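# Transfer two steel bushings from turntable into crate

## Task

Take exactly two steel bushings off the turntable and put them in the crate, leaving every other bushing on the turntable. The crate must stay level and seated within its corner guides. The result only counts if it holds without the robot supporting anything, and anything the robot is touching at the end must not settle more than about a fingernail's width once released. Nothing may be pushed or dropped off the table.

## Robot and tools

Robot: one six-joint arm with a parallel two-finger gripper. Joints in column order: waist, shoulder, elbow, forearm roll, wrist pitch, wrist roll. Stated ranges (rad): waist -6.283 to 6.283, shoulder -2.059 to 2.094, elbow -3.927 to 0.192, forearm roll -6.283 to 6.283, wrist pitch -1.693 to 3.142, wrist roll -6.283 to 6.283. Actual ends may differ from these by up to 0.010 rad either way.

Scene frame: origin on the table surface beneath the arm base, +z up, +y to the left when facing along +x. The base itself may lean relative to the table. Gripper frame: fingers extend along its +z, close and open along its y; a flat block protrudes roughly 9 cm toward gripper +x from the last joint axis and rotates with the hand. end_effector_position is the midpoint between the pads when shut; closed fingertips extend about 19 mm past it, open ones about 6 mm. Closing pushes the tips about 13 mm farther from the arm, so keep that clearance above surfaces. Reported hand position can be off, more so when reaching far.

Tool execute_actions, argument actions: a list holding at most one item, or empty. Empty list: no command, just returns current state. An item with rows: a motion of up to 15 control steps (each 1/30 s; steps defaults to 15, max 15). rows is a list of 1 to 15 rows, each row one step; if fewer rows than steps, the final row repeats. An item with only steps (1 to 300): a wait that returns once that many steps have elapsed since the previous result, counting your reply time. Optional pictures (boolean) toggles camera images in the result; they come by default.

Each row is 9 numbers, all in [-1, 1], for this single arm: six joint values, then gripper position, gripper force_limit, gripper speed. The six joint values are offsets, not poses: 1.0 equals 2.036 rad, measured from the joint angles in the most recent result that printed them (before any such result in the scene, and for later calls within one reply, from where the arm is when the action begins). They are not cumulative row to row. So all zeros commands a return to those reference angles; it is not a pause. A call asking a joint more than 0.010 rad beyond its range end is refused and nothing is sent. A request beyond the true end is clipped to it, with a "joint sent to its limit" note (possibly referring to an earlier action still running); absence of that note does not prove room remains.

Gripper values are absolute settings. position: +1 fully open (85 mm); pads touch near -0.8; -1 closes until blocked. force_limit per pad on a 40 mm object with slow closing: about 20 N at -1, 128 N at 0, 235 N at +1 (less on very thin or small items). speed: about 20 mm/s at -1, 85 at 0, 150 at +1; faster closing adds up to about 5 N (speed 0) or 12 N (speed +1). To grasp, command -1, hold it, and confirm object_status 2. Status codes: 0 moving; 1 blocked while opening; 2 blocked while closing; 3 reached target or fully shut. Any new position value resets status to 0 briefly. New force_limit or speed apply only after a position change of at least 0.01 (e.g. -1 to -0.98); to soften a grip, open first. If the object slips or gives, fingers re-close on their own, except after a grip at force_limit -1, where status stays 2 even if it is lost. position_measured is in counts: 3 fully open, ~78 = 60 mm, ~130 = 40 mm, ~180 = 20 mm, ~230 pads touching.

Motion limits: joint targets move at most 3.14 rad/s, reaching that from rest in 0.16 s, with joints slowed together to finish together. Per step a target stays within 0.623 rad of the measured angle, and targets that would shift the gripper more than 70 mm are scaled back. Between calls the arm keeps pursuing the last row until it has nearly stopped or a step is HELD; fingers keep moving regardless.

Result lines: state gives end_effector_position (m), end_effector_quat_wxyz, and linear/angular velocities (m/s, rad/s) in the scene frame. Joint positions (rad) and Joint velocities (rad/s) follow column order. Joint torques are total drive output with per-unit offset, scale and noise, nonzero even in free air. "joint command not followed" means the clearance check altered or blocked targets (mounts and posts count as part of the arm). HELD marks steps where all or part of your row was not sent. MOTOR HOT appears from 65 °C; at 80 °C an OVER-TEMPERATURE FAULT sets the brakes until cooled. A TORQUE FAULT, when contact torque reaches a load limit (waist 47, shoulder 47, elbow 28.2, forearm roll 28.2, wrist pitch 18.8, wrist roll 18.8 N m; held weight counts), backs the joint off, pauses 10 s and drops the rest of the call.

zoom_image: camera (cam_high, cam_low or cam_wrist) and region [x0, y0, x1, y1] in pixels of that camera's latest full 672x504 image, origin top-left, at most 504 by 504; returns an enlarged view.

finished_scene: argument scene, the number of the scene being ended; irreversible, grades the current task and begins the next one if any. Replying without any tool call ends everything.

Avoid: dropping or flinging bushings, slamming or pressing hard, tilting or shifting the crate out of its guides, knocking other bushings off the turntable or anything off the table, and leaving the gripper propping something up at the end. Brief external tugs on held parts or pushes on loose items can occur, so grip firmly and check results. Holding loads heats motors, so avoid long static holds.

Each tool is called after "Call:" by a JSON object that holds its "method" and its "body".

## Session

Call:
{"method": "execute_actions", "body": {"actions": []}}

Scene clock: 0.00 s of 7600.00 s.
end_effector_position=(+0.0524, +0.2763, +0.1459) position_measured=3 object_status=3 end_effector_quat_wxyz=(+0.281, +0.916, -0.267, +0.108) end_effector_velocity=(+0.000, +0.001, +0.000) end_effector_angular_velocity=(+0.001, -0.001, +0.001)
Joint positions: [ 1.804  0.711 -1.084 -0.436  1.389  0.434]
Joint velocities: [ 0.    -0.    -0.001 -0.002  0.001 -0.   ]
Joint torques (N m, as the arm reports them, + toward a larger angle): no reading
Motor temperatures (°C, as the motors report them): [29 27 33 30 30 33]

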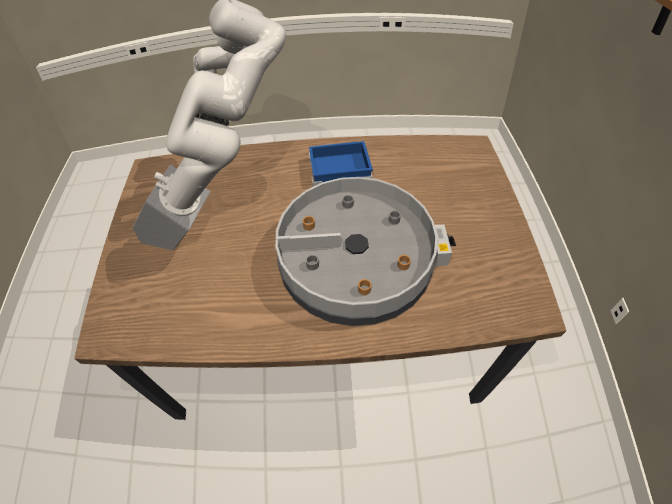

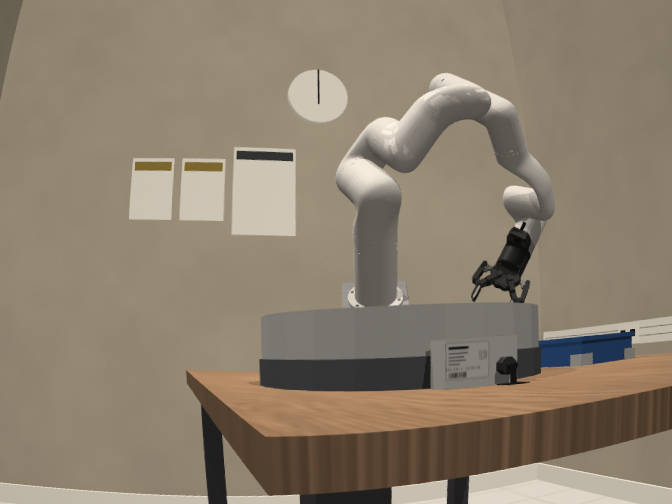

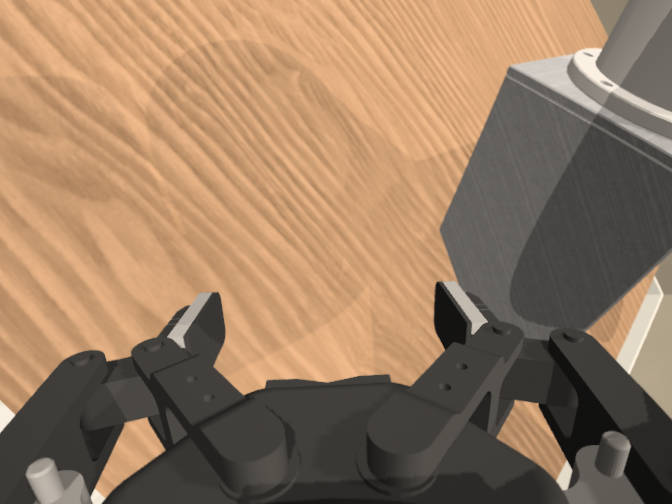

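Call:
{"method": "execute_actions", "body": {"actions": []}}

Call:
{"method": "zoom_image", "body": {"camera": "cam_high", "region": [250, 130, 490, 330]}}

Call:
{"method": "zoom_image", "body": {"camera": "cam_low", "region": [400, 310, 560, 410]}}

Scene clock: 11.87 s of 7600.00 s.
end_effector_position=(+0.0524, +0.2763, +0.1459) position_measured=3 object_status=3 end_effector_quat_wxyz=(+0.281, +0.916, -0.267, +0.108) end_effector_velocity=(+0.000, -0.000, +0.000) end_effector_angular_velocity=(-0.001, -0.000, +0.000)
Joint positions: [ 1.804  0.711 -1.084 -0.436  1.389  0.434]
Joint velocities: [-0.    -0.     0.     0.     0.001  0.   ]
Joint torques (N m, as the arm reports them, + toward a larger angle): [ 19.83 -14.63  -8.51   0.35  -0.07   0.31]
Motor temperatures (°C, as the motors report them): [30 27 35 30 30 33]
Steps of this call (steps 1 to 356: nothing new was sent). Readings (joint positions | what the end effector reports):
1: [1.804 0.711 -1.084 -0.436 1.389 0.434] | position_measured=3 object_status=3
2: [1.804 0.711 -1.084 -0.436 1.389 0.434] | position_measured=3 object_status=3
4: [1.804 0.711 -1.084 -0.436 1.389 0.434] | position_measured=3 object_status=3
8: [1.804 0.711 -1.084 -0.436 1.389 0.434] | position_measured=3 object_status=3
356: the state above

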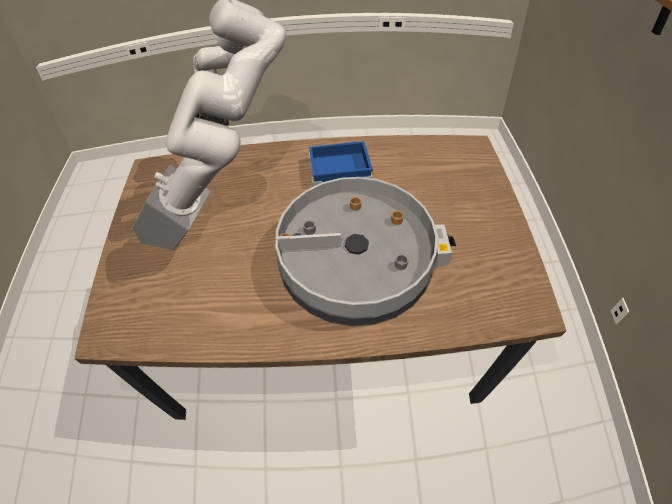

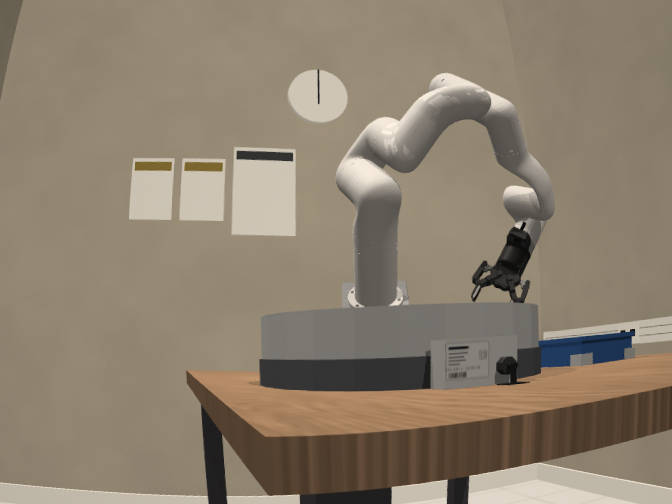

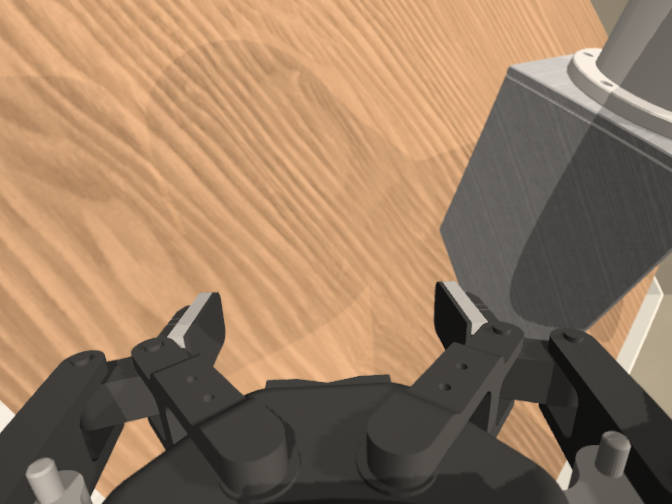

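Region (250, 130, 490, 330) of cam_high's 672x504 image, scaled by 2.100, with more detail than that image has.

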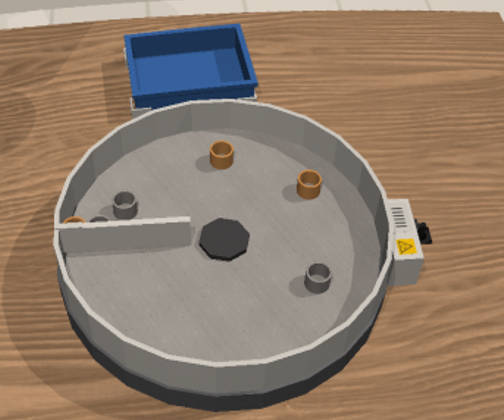

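Region (400, 310, 560, 410) of cam_low's 672x504 image, scaled by 3.150, with more detail than that image has; it fills the top 315 rows of this view, and the rest is white.

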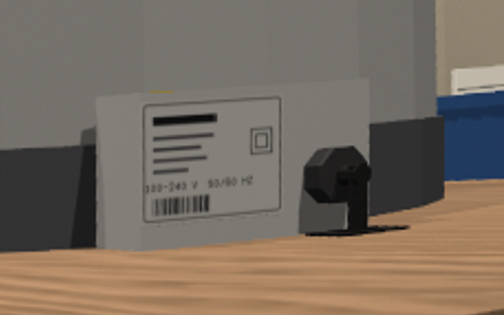

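Call:
{"method": "execute_actions", "body": {"actions": [{"rows":[[-0.1,-0.546,-0.057,0.214,-0.142,-0.213,1,0,0]]}], "pictures": false}}

Call:
{"method": "execute_actions", "body": {"actions": [{"steps":30}], "pictures": false}}

Call:
{"method": "execute_actions", "body": {"actions": [{"rows":[[-0.786,0,0,0,0,0,1,0,0]]}], "pictures": false}}

Call:
{"method": "execute_actions", "body": {"actions": [{"steps":45}]}}

Scene clock: 24.37 s of 7600.00 s.
end_effector_position=(+0.0995, +0.3826, +0.2660) position_measured=3 object_status=3 end_effector_quat_wxyz=(+0.185, +0.905, -0.357, -0.137) end_effector_velocity=(+0.193, +0.177, +0.311) end_effector_angular_velocity=(+0.810, +0.506, -0.599)
Joint positions: [ 1.709  0.352 -1.139 -0.233  1.254  0.232]
Joint velocities: [-0.156 -0.82  -0.084  0.333 -0.221 -0.331]
Joint torques (N m, as the arm reports them, + toward a larger angle): [ 20.93 -12.65 -10.27   0.42  -0.68   0.2 ]
Motor temperatures (°C, as the motors report them): [30 27 36 30 30 33]
Steps of this call (steps 1 to 360: nothing new was sent; steps 361 to 375: all 15 steps of this action). Readings (joint positions | what the end effector reports):
361: [1.804 0.711 -1.084 -0.435 1.388 0.433] | position_measured=3 object_status=3
362: [1.803 0.708 -1.084 -0.432 1.386 0.430] | position_measured=3 object_status=3
364: [1.791 0.673 -1.085 -0.404 1.368 0.402] | position_measured=3 object_status=3
368: [1.753 0.546 -1.115 -0.327 1.316 0.326] | position_measured=3 object_status=3
375: the state above

Scene clock: 25.37 s of 7600.00 s.
end_effector_position=(+0.3294, +0.3830, +0.5696) position_measured=3 object_status=3 end_effector_quat_wxyz=(-0.169, +0.778, -0.453, -0.402) end_effector_velocity=(+0.043, -0.037, +0.055) end_effector_angular_velocity=(+0.161, +0.021, -0.088)
Joint positions: [ 1.603 -0.388 -1.202 -0.005  1.102  0.005]
Joint velocities: [-0.024 -0.164  0.015  0.056 -0.032 -0.056]
Joint torques (N m, as the arm reports them, + toward a larger angle): [12.41  2.64 -7.14  0.54 -1.42  0.29]
Motor temperatures (°C, as the motors report them): [30 27 36 30 30 33]
Steps of this call (steps 1 to 30: the robot went on to your last target). Readings (joint positions | what the end effector reports):
1: [1.704 0.325 -1.142 -0.222 1.247 0.221] | position_measured=3 object_status=3
2: [1.699 0.297 -1.145 -0.212 1.240 0.211] | position_measured=3 object_status=3
4: [1.690 0.243 -1.150 -0.192 1.227 0.192] | position_measured=3 object_status=3
8: [1.675 0.135 -1.158 -0.159 1.205 0.158] | position_measured=3 object_status=3
30: the state above

Scene clock: 25.87 s of 7600.00 s.
end_effector_position=(+0.4586, +0.3473, +0.4570) position_measured=3 object_status=3 end_effector_quat_wxyz=(-0.119, +0.705, -0.606, -0.347) end_effector_velocity=(+0.284, -0.157, -0.260) end_effector_angular_velocity=(-0.532, +0.164, -0.680)
Joint positions: [ 1.231 -0.388 -1.199 -0.004  1.102  0.004]
Joint velocities: [-0.877 -0.    -0.004 -0.002  0.     0.002]
Joint torques (N m, as the arm reports them, + toward a larger angle): [ 13.33  -8.72 -11.51   0.58  -1.36   0.42]
Motor temperatures (°C, as the motors report them): [30 27 36 30 30 33]
Steps of this call (steps 1 to 15: all 15 steps of this action). Readings (joint positions | what the end effector reports):
1: [1.602 -0.392 -1.201 -0.003 1.101 0.003] | position_measured=3 object_status=3
2: [1.598 -0.393 -1.200 -0.003 1.101 0.003] | position_measured=3 object_status=3
4: [1.560 -0.391 -1.198 -0.002 1.102 0.003] | position_measured=3 object_status=3
8: [1.436 -0.389 -1.198 -0.003 1.102 0.003] | position_measured=3 object_status=3
15: the state above

Scene clock: 27.37 s of 7600.00 s.
end_effector_position=(+0.6348, -0.1027, +0.2093) position_measured=3 object_status=3 end_effector_quat_wxyz=(-0.059, -0.314, +0.943, +0.096) end_effector_velocity=(-0.006, -0.041, -0.005) end_effector_angular_velocity=(-0.052, +0.017, -0.070)
Joint positions: [ 0.012 -0.388 -1.202 -0.005  1.102  0.005]
Joint velocities: [-0.089 -0.001  0.001  0.003 -0.    -0.   ]
Joint torques (N m, as the arm reports them, + toward a larger angle): [  7.54 -19.03 -13.09  -0.02  -0.99   0.4 ]
Motor temperatures (°C, as the motors report them): [30 27 37 30 30 33]
Steps of this call (steps 1 to 45: the robot went on to your last target). Readings (joint positions | what the end effector reports):
1: [1.202 -0.388 -1.199 -0.004 1.102 0.004] | position_measured=3 object_status=3
2: [1.172 -0.388 -1.199 -0.004 1.102 0.004] | position_measured=3 object_status=3
4: [1.114 -0.388 -1.200 -0.004 1.102 0.004] | position_measured=3 object_status=3
8: [0.997 -0.388 -1.200 -0.004 1.102 0.004] | position_measured=3 object_status=3
45: the state above

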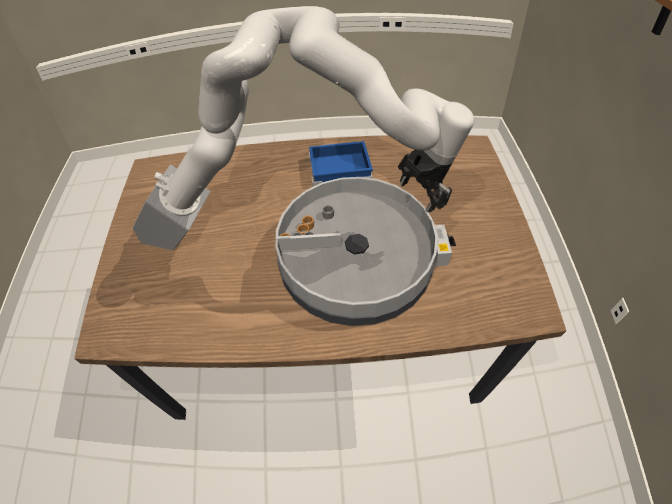

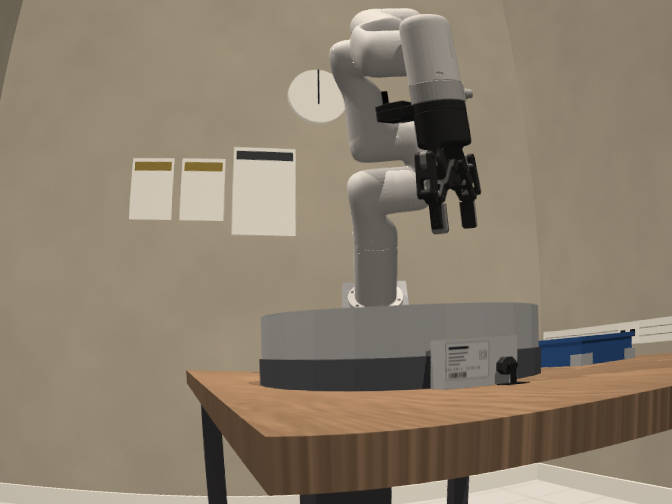

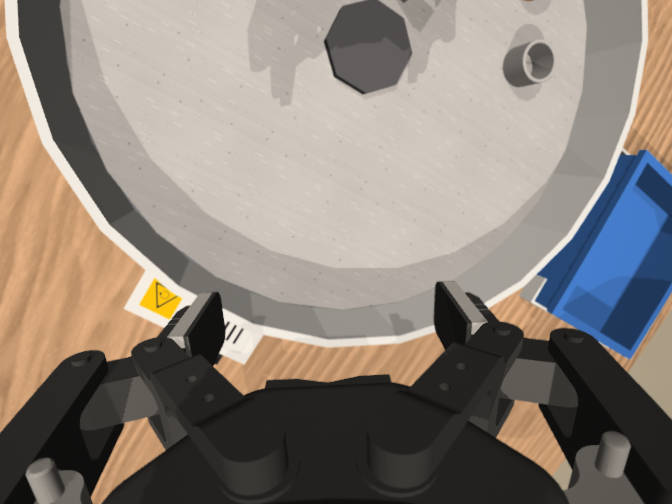

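Call:
{"method": "execute_actions", "body": {"actions": [{"rows":[[-0.093,-0.504,0.481,0,-0.074,0.2,1,0,0]]}], "pictures": false}}

Call:
{"method": "execute_actions", "body": {"actions": [{"steps":40}]}}

Scene clock: 54.70 s of 7600.00 s.
end_effector_position=(+0.4968, -0.1318, +0.2431) position_measured=3 object_status=3 end_effector_quat_wxyz=(-0.037, -0.131, +0.990, +0.035) end_effector_velocity=(-0.353, +0.017, +0.018) end_effector_angular_velocity=(-0.238, -0.229, -0.629)
Joint positions: [-0.117 -0.958 -0.638 -0.005  1.002  0.276]
Joint velocities: [-0.203 -1.554  1.42  -0.001 -0.171  0.463]
Joint torques (N m, as the arm reports them, + toward a larger angle): [  4.47 -10.15 -13.11  -0.2   -1.32  -0.03]
Motor temperatures (°C, as the motors report them): [29 28 40 30 30 33]
Steps of this call (steps 1 to 15: the robot went on to your last target; steps 16 to 805: nothing new was sent; steps 806 to 820: all 15 steps of this action). Readings (joint positions | what the end effector reports):
806: [0.002 -0.388 -1.202 -0.005 1.102 0.005] | position_measured=3 object_status=3
807: [0.001 -0.391 -1.198 -0.005 1.101 0.008] | position_measured=3 object_status=3
809: [-0.010 -0.430 -1.155 -0.005 1.090 0.036] | position_measured=3 object_status=3
813: [-0.061 -0.620 -0.970 -0.005 1.049 0.147] | position_measured=3 object_status=3
820: the state above

Scene clock: 56.03 s of 7600.00 s.
end_effector_position=(+0.4008, -0.1242, +0.2213) position_measured=3 object_status=3 end_effector_quat_wxyz=(-0.003, -0.039, +0.999, +0.001) end_effector_velocity=(+0.000, +0.000, +0.000) end_effector_angular_velocity=(+0.000, -0.002, -0.001)
Joint positions: [-0.178 -1.414 -0.223 -0.005  0.951  0.412]
Joint velocities: [ 0.    -0.001 -0.     0.001 -0.     0.   ]
Joint torques (N m, as the arm reports them, + toward a larger angle): [  4.56  -2.3  -13.73  -0.1   -1.27   0.29]
Motor temperatures (°C, as the motors report them): [29 28 41 30 30 33]
Steps of this call (steps 1 to 30: the robot went on to your last target; steps 31 to 40: nothing new was sent). Readings (joint positions | what the end effector reports):
1: [-0.124 -1.011 -0.591 -0.005 0.996 0.291] | position_measured=3 object_status=3
2: [-0.131 -1.064 -0.543 -0.005 0.990 0.307] | position_measured=3 object_status=3
4: [-0.145 -1.172 -0.445 -0.005 0.978 0.339] | position_measured=3 object_status=3
8: [-0.169 -1.350 -0.280 -0.005 0.960 0.392] | position_measured=3 object_status=3
40: the state above
The arm was judged still, so your last target was given up. Only a new action makes it travel on or press farther. Fingers that are still opening or closing keep moving.

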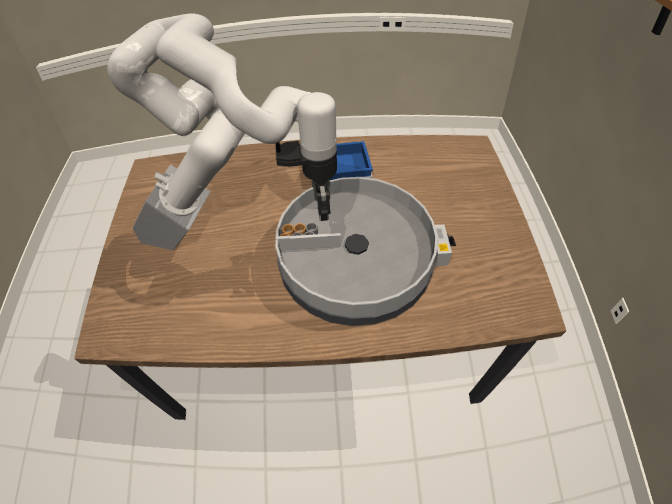

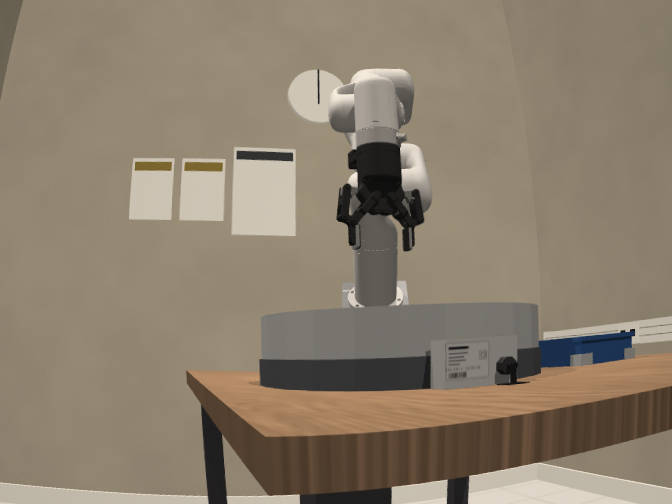

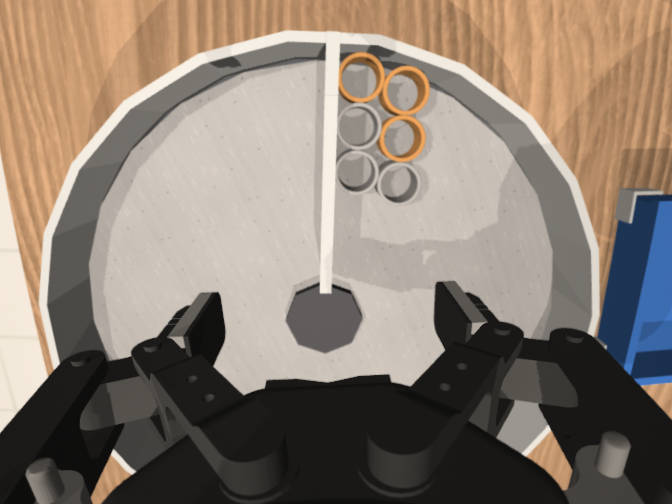

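Call:
{"method": "execute_actions", "body": {"actions": [{"rows":[[0.087,0.041,0.11,-0.088,-0.14,-0.18,0.15,-0.5,0]]}], "pictures": false}}

Call:
{"method": "execute_actions", "body": {"actions": [{"steps":20}]}}

Scene clock: 81.57 s of 7600.00 s.
end_effector_position=(+0.3736, -0.0783, +0.1440) position_measured=94 object_status=0 end_effector_quat_wxyz=(-0.005, -0.346, +0.938, +0.004) end_effector_velocity=(+0.005, +0.014, -0.009) end_effector_angular_velocity=(+0.004, -0.048, +0.197)
Joint positions: [-0.005 -1.332 -0.006 -0.179  0.675  0.056]
Joint velocities: [ 0.046  0.017  0.04  -0.053 -0.095 -0.113]
Joint torques (N m, as the arm reports them, + toward a larger angle): [  3.51  -1.87 -11.5    0.07  -1.2    0.54]
Motor temperatures (°C, as the motors report them): [29 27 42 30 31 33]
Steps of this call (steps 1 to 751: nothing new was sent; steps 752 to 766: all 15 steps of this action). Readings (joint positions | what the end effector reports):
752: [-0.177 -1.414 -0.223 -0.005 0.951 0.412] | position_measured=3 object_status=0
753: [-0.176 -1.413 -0.221 -0.007 0.948 0.407] | position_measured=4 object_status=0
755: [-0.156 -1.405 -0.199 -0.028 0.914 0.365] | position_measured=13 object_status=0
759: [-0.067 -1.361 -0.081 -0.117 0.774 0.183] | position_measured=42 object_status=0
766: the state above

Scene clock: 82.23 s of 7600.00 s.
end_effector_position=(+0.3723, -0.0766, +0.1420) position_measured=110 object_status=3 end_effector_quat_wxyz=(-0.004, -0.355, +0.935, +0.004) end_effector_velocity=(+0.000, +0.000, +0.000) end_effector_angular_velocity=(+0.000, -0.000, +0.000)
Joint positions: [-0.    -1.33   0.001 -0.184  0.667  0.046]
Joint velocities: [ 0.     0.001 -0.001  0.    -0.    -0.   ]
Joint torques (N m, as the arm reports them, + toward a larger angle): [  4.14  -1.62 -11.82  -0.05  -1.27   0.34]
Motor temperatures (°C, as the motors report them): [29 27 42 30 31 33]
Steps of this call (steps 1 to 20: the robot went on to your last target). Readings (joint positions | what the end effector reports):
1: [-0.004 -1.332 -0.004 -0.180 0.672 0.053] | position_measured=101 object_status=0
2: [-0.003 -1.332 -0.003 -0.181 0.670 0.051] | position_measured=105 object_status=0
4: [-0.002 -1.331 -0.002 -0.183 0.668 0.048] | position_measured=109 object_status=0
8: [-0.001 -1.331 0.000 -0.184 0.667 0.046] | position_measured=110 object_status=0
20: the state above

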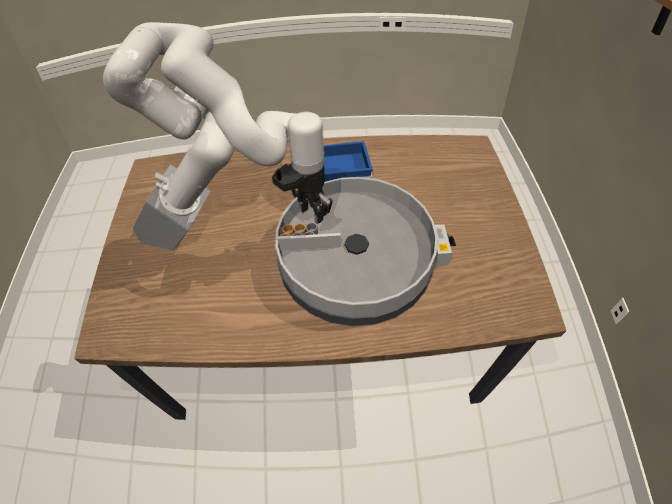

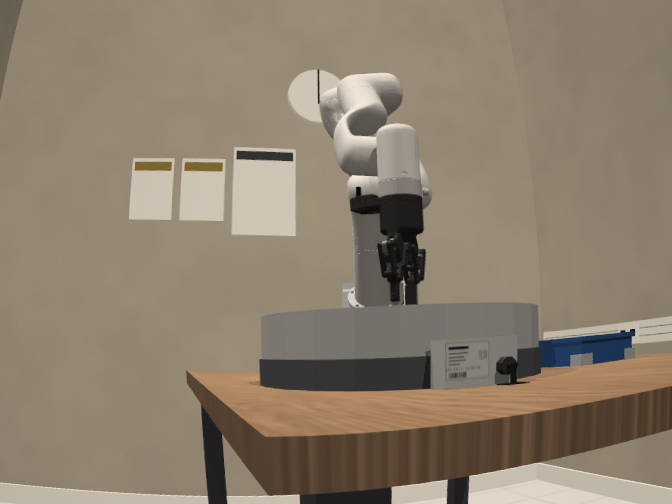

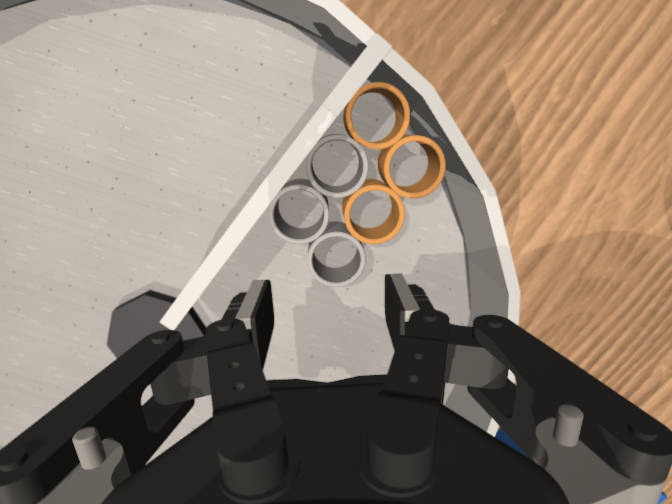

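Call:
{"method": "execute_actions", "body": {"actions": [{"rows":[[-0.024,0.1336,0.0093,-0.0226,-0.147,0.017,0.15,-0.5,0]]}], "pictures": false}}

Call:
{"method": "execute_actions", "body": {"actions": [{"steps":15}]}}

Scene clock: 92.13 s of 7600.00 s.
end_effector_position=(+0.3720, -0.0747, +0.1007) position_measured=110 object_status=3 end_effector_quat_wxyz=(-0.002, -0.353, +0.936, +0.003) end_effector_velocity=(+0.003, +0.001, -0.005) end_effector_angular_velocity=(+0.001, -0.015, -0.001)
Joint positions: [-0.048 -1.064  0.019 -0.229  0.373  0.08 ]
Joint velocities: [-0.008  0.046  0.001 -0.01  -0.062  0.007]
Joint torques (N m, as the arm reports them, + toward a larger angle): [ 5.12 -4.01 -8.71 -0.16 -1.46  0.3 ]
Motor temperatures (°C, as the motors report them): [29 27 42 30 31 33]
Steps of this call (steps 1 to 15: the robot went on to your last target; steps 16 to 282: nothing new was sent; steps 283 to 297: all 15 steps of this action). Readings (joint positions | what the end effector reports):
283: [-0.000 -1.330 0.001 -0.184 0.666 0.046] | position_measured=110 object_status=3
284: [-0.001 -1.327 0.001 -0.185 0.662 0.046] | position_measured=110 object_status=3
286: [-0.008 -1.290 0.002 -0.191 0.619 0.051] | position_measured=110 object_status=3
290: [-0.037 -1.126 0.016 -0.218 0.446 0.071] | position_measured=110 object_status=3
297: the state above

Scene clock: 92.63 s of 7600.00 s.
end_effector_position=(+0.3717, -0.0745, +0.0999) position_measured=110 object_status=3 end_effector_quat_wxyz=(-0.002, -0.353, +0.936, +0.003) end_effector_velocity=(-0.000, +0.000, -0.000) end_effector_angular_velocity=(+0.000, +0.001, +0.000)
Joint positions: [-0.049 -1.058  0.02  -0.23   0.367  0.08 ]
Joint velocities: [-0.     0.001  0.    -0.    -0.001  0.   ]
Joint torques (N m, as the arm reports them, + toward a larger angle): [ 4.63 -3.35 -8.74 -0.04 -1.28  0.27]
Motor temperatures (°C, as the motors report them): [29 27 41 30 31 33]
Steps of this call (steps 1 to 15: the robot went on to your last target). Readings (joint positions | what the end effector reports):
1: [-0.049 -1.062 0.019 -0.229 0.371 0.080] | position_measured=110 object_status=3
2: [-0.049 -1.061 0.019 -0.230 0.370 0.080] | position_measured=110 object_status=3
4: [-0.049 -1.060 0.020 -0.230 0.369 0.080] | position_measured=110 object_status=3
8: [-0.049 -1.059 0.020 -0.230 0.368 0.080] | position_measured=110 object_status=3
15: the state above
The arm was judged still, so your last target was given up. Only a new action makes it travel on or press farther. Fingers that are still opening or closing keep moving.

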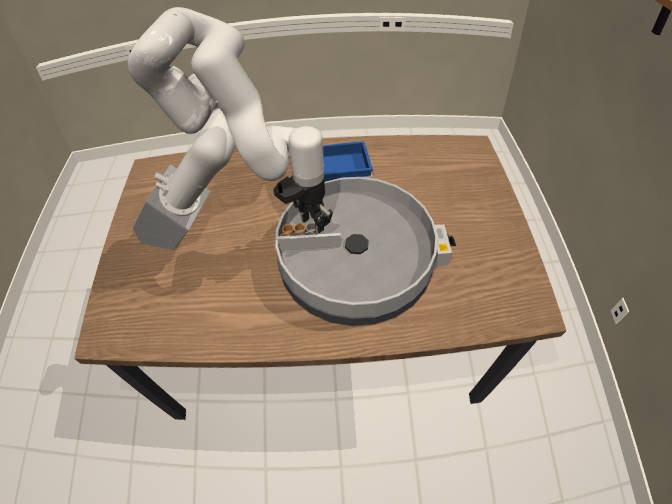

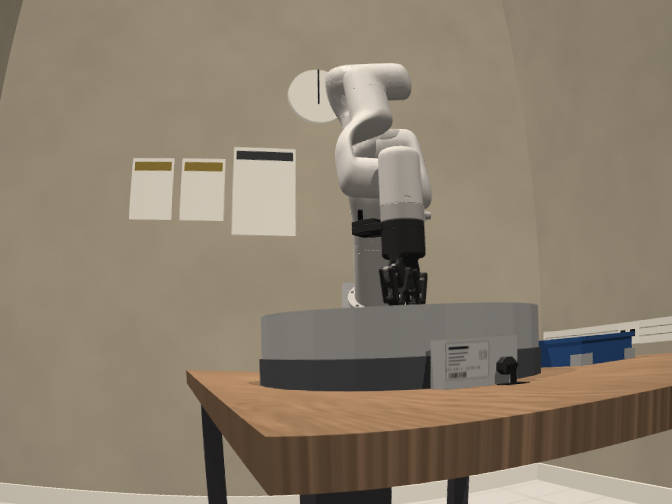

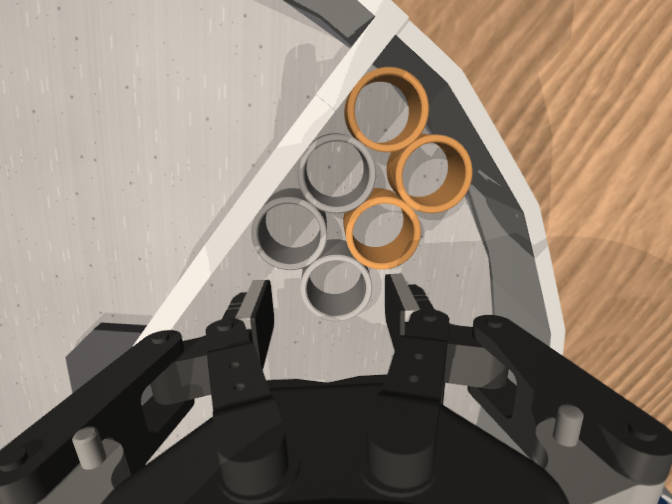

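Call:
{"method": "execute_actions", "body": {"actions": [{"rows":[[-0.007,0.03,-0.001,-0.01,-0.029,0.007,0.15,-0.5,0],[-0.007,0.03,-0.001,-0.01,-0.029,0.007,0.15,-0.5,0],[-0.007,0.03,-0.001,-0.01,-0.029,0.007,0.15,-0.5,0],[-0.014,0.062,-0.002,-0.022,-0.06,0.015,0.15,-0.5,0],[-0.014,0.062,-0.002,-0.022,-0.06,0.015,0.15,-0.5,0],[-0.014,0.062,-0.002,-0.022,-0.06,0.015,0.15,-0.5,0],[-0.021,0.095,-0.004,-0.036,-0.092,0.024,0.15,-0.5,0]]}], "pictures": false}}

Call:
{"method": "execute_actions", "body": {"actions": [{"steps":15}]}}

Scene clock: 105.07 s of 7600.00 s.
end_effector_position=(+0.3716, -0.0733, +0.0763) position_measured=110 object_status=3 end_effector_quat_wxyz=(+0.001, -0.354, +0.935, +0.003) end_effector_velocity=(-0.002, +0.002, -0.009) end_effector_angular_velocity=(+0.004, -0.001, -0.001)
Joint positions: [-0.089 -0.873  0.009 -0.3    0.184  0.128]
Joint velocities: [-0.017  0.069 -0.    -0.029 -0.071  0.02 ]
Joint torques (N m, as the arm reports them, + toward a larger angle): [-0.04 -1.88 -0.08 -0.17  2.22 -0.19]
Motor temperatures (°C, as the motors report them): [29 27 40 30 31 33]
Steps of this call (steps 1 to 358: nothing new was sent; steps 359 to 373: all 15 steps of this action). Readings (joint positions | what the end effector reports):
359: [-0.049 -1.058 0.020 -0.230 0.367 0.080] | position_measured=110 object_status=3
360: [-0.050 -1.055 0.020 -0.231 0.363 0.081] | position_measured=110 object_status=3
362: [-0.056 -1.029 0.018 -0.240 0.338 0.087] | position_measured=110 object_status=3
366: [-0.072 -0.956 0.013 -0.267 0.264 0.106] | position_measured=110 object_status=3
373: the state above

Scene clock: 105.57 s of 7600.00 s.
end_effector_position=(+0.3707, -0.0731, +0.0751) position_measured=110 object_status=3 end_effector_quat_wxyz=(+0.001, -0.354, +0.935, +0.003) end_effector_velocity=(-0.001, +0.000, -0.001) end_effector_angular_velocity=(+0.001, -0.001, -0.001)
Joint positions: [-0.092 -0.866  0.01  -0.303  0.177  0.129]
Joint velocities: [-0.002  0.003  0.004  0.    -0.008 -0.   ]
Joint torques (N m, as the arm reports them, + toward a larger angle): [-2.62 -0.21  3.31 -0.29  3.58 -0.59]
Motor temperatures (°C, as the motors report them): [29 27 40 30 31 33]
Steps of this call (steps 1 to 15: the robot went on to your last target). Readings (joint positions | what the end effector reports):
1: [-0.090 -0.871 0.009 -0.301 0.182 0.128] | position_measured=110 object_status=3
2: [-0.090 -0.869 0.009 -0.302 0.181 0.128] | position_measured=110 object_status=3
4: [-0.091 -0.868 0.009 -0.303 0.179 0.129] | position_measured=110 object_status=3
8: [-0.091 -0.867 0.010 -0.303 0.178 0.129] | position_measured=110 object_status=3
15: the state above
The arm was judged still, so your last target was given up. Only a new action makes it travel on or press farther. Fingers that are still opening or closing keep moving.

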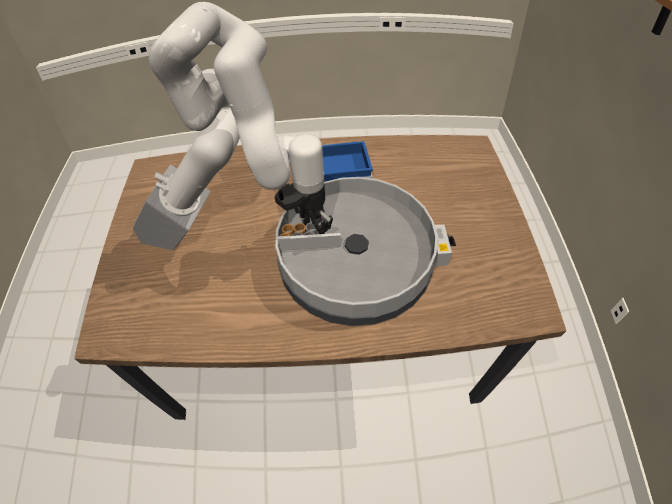

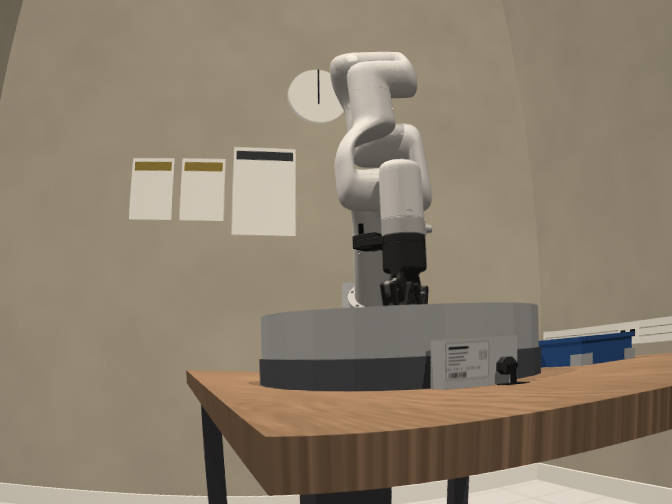

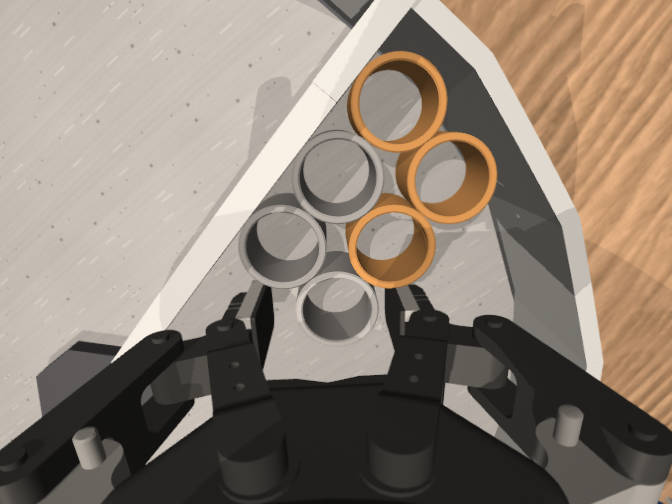

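Call:
{"method": "execute_actions", "body": {"actions": [{"rows":[[0.006,-0.027,0.002,0.011,0.027,-0.007,0.15,-0.5,0]]}], "pictures": false}}

Call:
{"method": "execute_actions", "body": {"actions": [{"rows":[[0,0,0,0,0,0,-1,-0.5,-0.5]]}], "pictures": false}}

Call:
{"method": "execute_actions", "body": {"actions": [{"steps":15}]}}

Scene clock: 115.47 s of 7600.00 s.
end_effector_position=(+0.3715, -0.0733, +0.0819) position_measured=110 object_status=3 end_effector_quat_wxyz=(+0.001, -0.353, +0.935, +0.002) end_effector_velocity=(+0.002, -0.001, +0.001) end_effector_angular_velocity=(-0.002, -0.003, -0.001)
Joint positions: [-0.078 -0.92   0.016 -0.281  0.225  0.116]
Joint velocities: [-0.    -0.005 -0.003  0.     0.005  0.   ]
Joint torques (N m, as the arm reports them, + toward a larger angle): [-8.46 -1.76  0.44 -0.62  4.17 -1.18]
Motor temperatures (°C, as the motors report them): [29 27 38 30 32 34]
Steps of this call (steps 1 to 282: nothing new was sent; steps 283 to 297: all 15 steps of this action). Readings (joint positions | what the end effector reports):
283: [-0.092 -0.865 0.012 -0.303 0.174 0.129] | position_measured=110 object_status=3
284: [-0.091 -0.869 0.012 -0.302 0.178 0.128] | position_measured=110 object_status=3
286: [-0.085 -0.891 0.014 -0.292 0.198 0.122] | position_measured=110 object_status=3
290: [-0.079 -0.914 0.016 -0.283 0.219 0.117] | position_measured=110 object_status=3
297: the state above

Scene clock: 115.97 s of 7600.00 s.
end_effector_position=(+0.3718, -0.0736, +0.0821) position_measured=154 object_status=0 end_effector_quat_wxyz=(+0.002, -0.354, +0.935, +0.002) end_effector_velocity=(-0.001, +0.000, -0.000) end_effector_angular_velocity=(+0.001, +0.004, -0.003)
Joint positions: [-0.079 -0.92   0.016 -0.281  0.224  0.115]
Joint velocities: [ 0.001  0.002 -0.001  0.002  0.003  0.002]
Joint torques (N m, as the arm reports them, + toward a larger angle): [-4.49 -0.02 -0.07 -0.02  2.58  0.02]
Motor temperatures (°C, as the motors report them): [29 27 38 30 32 34]
Steps of this call (steps 1 to 15: all 15 steps of this action). Readings (joint positions | what the end effector reports):
1: [-0.078 -0.920 0.016 -0.281 0.225 0.116] | position_measured=110 object_status=0
2: [-0.078 -0.920 0.016 -0.281 0.224 0.116] | position_measured=110 object_status=0
4: [-0.078 -0.919 0.017 -0.281 0.222 0.116] | position_measured=116 object_status=0
8: [-0.079 -0.920 0.016 -0.281 0.222 0.116] | position_measured=133 object_status=0
15: the state above

Scene clock: 116.47 s of 7600.00 s.
end_effector_position=(+0.3718, -0.0735, +0.0820) position_measured=154 object_status=2 end_effector_quat_wxyz=(+0.001, -0.353, +0.936, +0.002) end_effector_velocity=(+0.000, +0.000, -0.000) end_effector_angular_velocity=(+0.000, -0.000, +0.000)
Joint positions: [-0.079 -0.92   0.015 -0.281  0.225  0.116]
Joint velocities: [ 0.     0.001 -0.    -0.001 -0.001  0.   ]
Joint torques (N m, as the arm reports them, + toward a larger angle): [-3.37  0.85  0.58  0.07  2.57  0.1 ]
Motor temperatures (°C, as the motors report them): [29 27 37 30 32 34]
Steps of this call (steps 1 to 15: the robot went on to your last target). Readings (joint positions | what the end effector reports):
1: [-0.079 -0.920 0.015 -0.281 0.224 0.115] | position_measured=154 object_status=0
2: [-0.079 -0.920 0.015 -0.281 0.224 0.115] | position_measured=154 object_status=0
4: [-0.079 -0.920 0.015 -0.281 0.225 0.115] | position_measured=154 object_status=2
8: [-0.079 -0.920 0.015 -0.281 0.225 0.116] | position_measured=154 object_status=2
15: the state above
The arm was judged still, so your last target was given up. Only a new action makes it travel on or press farther. Fingers that are still opening or closing keep moving.

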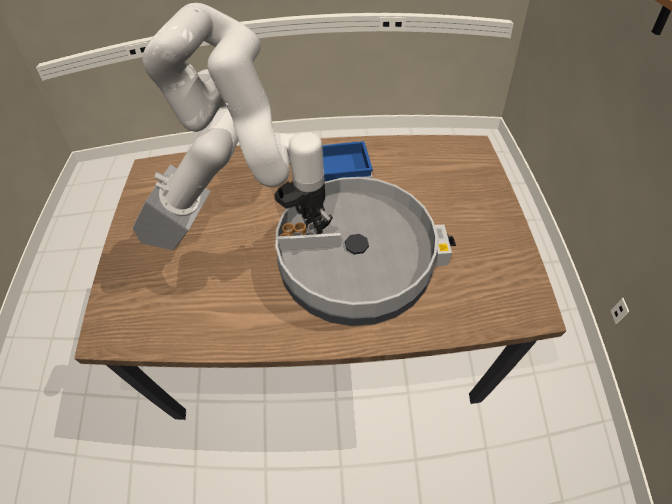

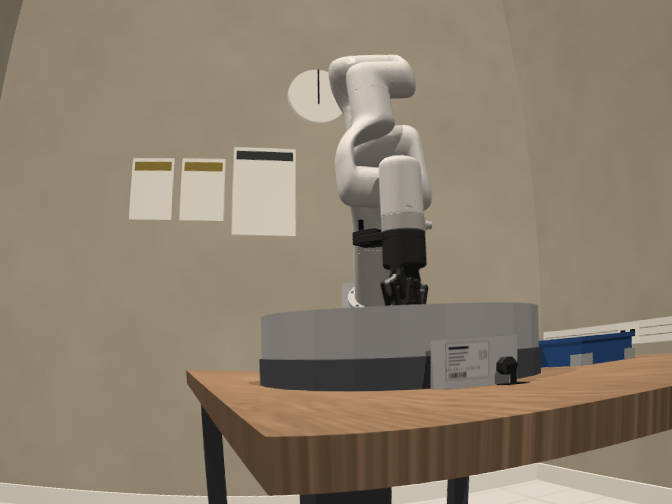

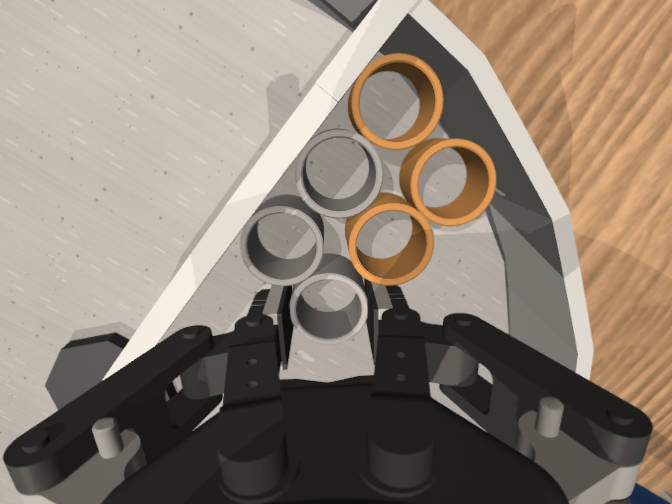

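Call:
{"method": "execute_actions", "body": {"actions": [{"rows":[[0.006,0.004,-0.012,0,0.008,0,-1,-0.5,-0.5]],"steps":12}], "pictures": false}}

Call:
{"method": "execute_actions", "body": {"actions": [{"rows":[[0.05,-0.29,-0.025,0.054,0.32,-0.03,-1,-0.5,-0.5]]}], "pictures": false}}

Call:
{"method": "execute_actions", "body": {"actions": [{"steps":15}]}}

Scene clock: 126.63 s of 7600.00 s.
end_effector_position=(+0.3753, -0.0717, +0.0829) position_measured=154 object_status=2 end_effector_quat_wxyz=(-0.002, -0.357, +0.934, +0.005) end_effector_velocity=(+0.008, +0.005, +0.002) end_effector_angular_velocity=(+0.009, -0.017, +0.014)
Joint positions: [-0.067 -0.909 -0.004 -0.281  0.243  0.116]
Joint velocities: [ 0.016  0.004 -0.01  -0.002 -0.009 -0.   ]
Joint torques (N m, as the arm reports them, + toward a larger angle): [ 4.77 -4.99 -7.55 -0.01 -1.33  0.41]
Motor temperatures (°C, as the motors report them): [29 27 36 30 32 34]
Steps of this call (steps 1 to 293: nothing new was sent; steps 294 to 305: all 12 steps of this action). Readings (joint positions | what the end effector reports):
294: [-0.078 -0.920 0.015 -0.281 0.225 0.116] | position_measured=154 object_status=2
295: [-0.077 -0.919 0.013 -0.281 0.228 0.116] | position_measured=154 object_status=2
297: [-0.074 -0.914 0.005 -0.281 0.238 0.116] | position_measured=154 object_status=2
301: [-0.070 -0.911 -0.002 -0.281 0.244 0.116] | position_measured=154 object_status=2
305: the state above

Scene clock: 127.13 s of 7600.00 s.
end_effector_position=(+0.3765, -0.0802, +0.1779) position_measured=154 object_status=2 end_effector_quat_wxyz=(-0.003, -0.346, +0.938, +0.002) end_effector_velocity=(-0.046, +0.011, +0.034) end_effector_angular_velocity=(+0.047, +0.091, -0.004)
Joint positions: [ 0.03  -1.472 -0.053 -0.177  0.861  0.058]
Joint velocities: [ 0.052 -0.298  0.007  0.061  0.387 -0.035]
Joint torques (N m, as the arm reports them, + toward a larger angle): [  3.74   1.89 -12.94  -0.34  -1.6    0.32]
Motor temperatures (°C, as the motors report them): [29 27 36 30 32 34]
Steps of this call (steps 1 to 15: all 15 steps of this action). Readings (joint positions | what the end effector reports):
1: [-0.067 -0.909 -0.004 -0.281 0.243 0.116] | position_measured=154 object_status=2
2: [-0.066 -0.913 -0.005 -0.280 0.247 0.115] | position_measured=154 object_status=2
4: [-0.059 -0.951 -0.008 -0.273 0.290 0.111] | position_measured=154 object_status=2
8: [-0.020 -1.183 -0.029 -0.230 0.539 0.087] | position_measured=154 object_status=2
15: the state above

Scene clock: 127.63 s of 7600.00 s.
end_effector_position=(+0.3735, -0.0795, +0.1818) position_measured=154 object_status=2 end_effector_quat_wxyz=(-0.005, -0.346, +0.938, +0.005) end_effector_velocity=(+0.001, +0.000, +0.001) end_effector_angular_velocity=(+0.001, -0.002, -0.001)
Joint positions: [ 0.034 -1.499 -0.054 -0.171  0.894  0.054]
Joint velocities: [ 0.001 -0.003 -0.002  0.002  0.003 -0.   ]
Joint torques (N m, as the arm reports them, + toward a larger angle): [  4.02  -0.62 -13.52  -0.09  -1.34   0.3 ]
Motor temperatures (°C, as the motors report them): [29 27 36 30 32 34]
Steps of this call (steps 1 to 15: the robot went on to your last target). Readings (joint positions | what the end effector reports):
1: [0.031 -1.480 -0.052 -0.175 0.871 0.057] | position_measured=154 object_status=2
2: [0.032 -1.486 -0.052 -0.174 0.879 0.056] | position_measured=154 object_status=2
4: [0.033 -1.492 -0.053 -0.172 0.887 0.055] | position_measured=154 object_status=2
8: [0.034 -1.497 -0.054 -0.171 0.893 0.055] | position_measured=154 object_status=2
15: the state above

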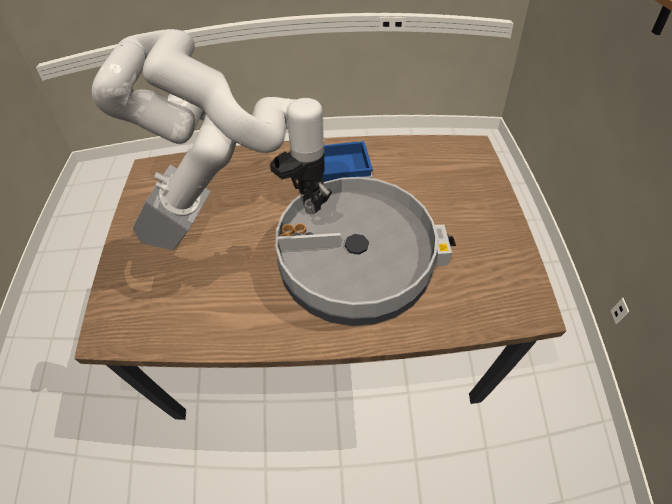

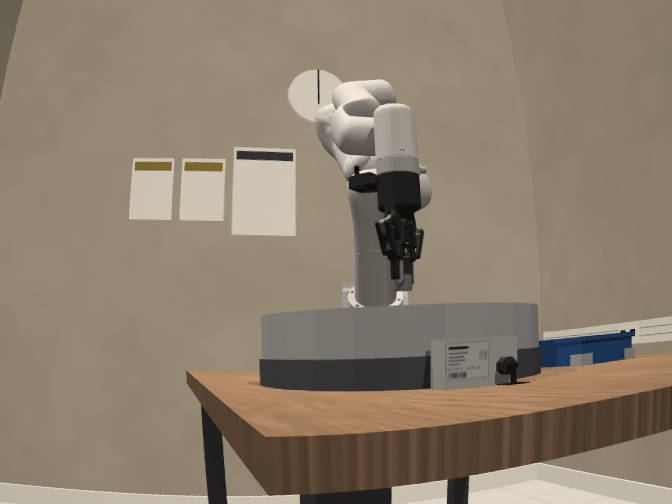

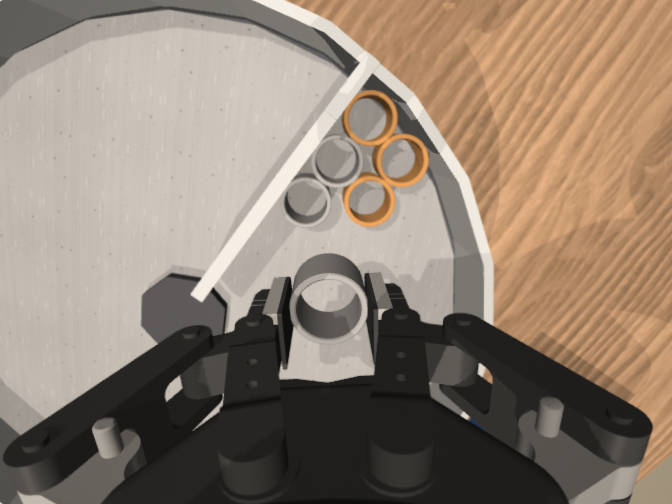

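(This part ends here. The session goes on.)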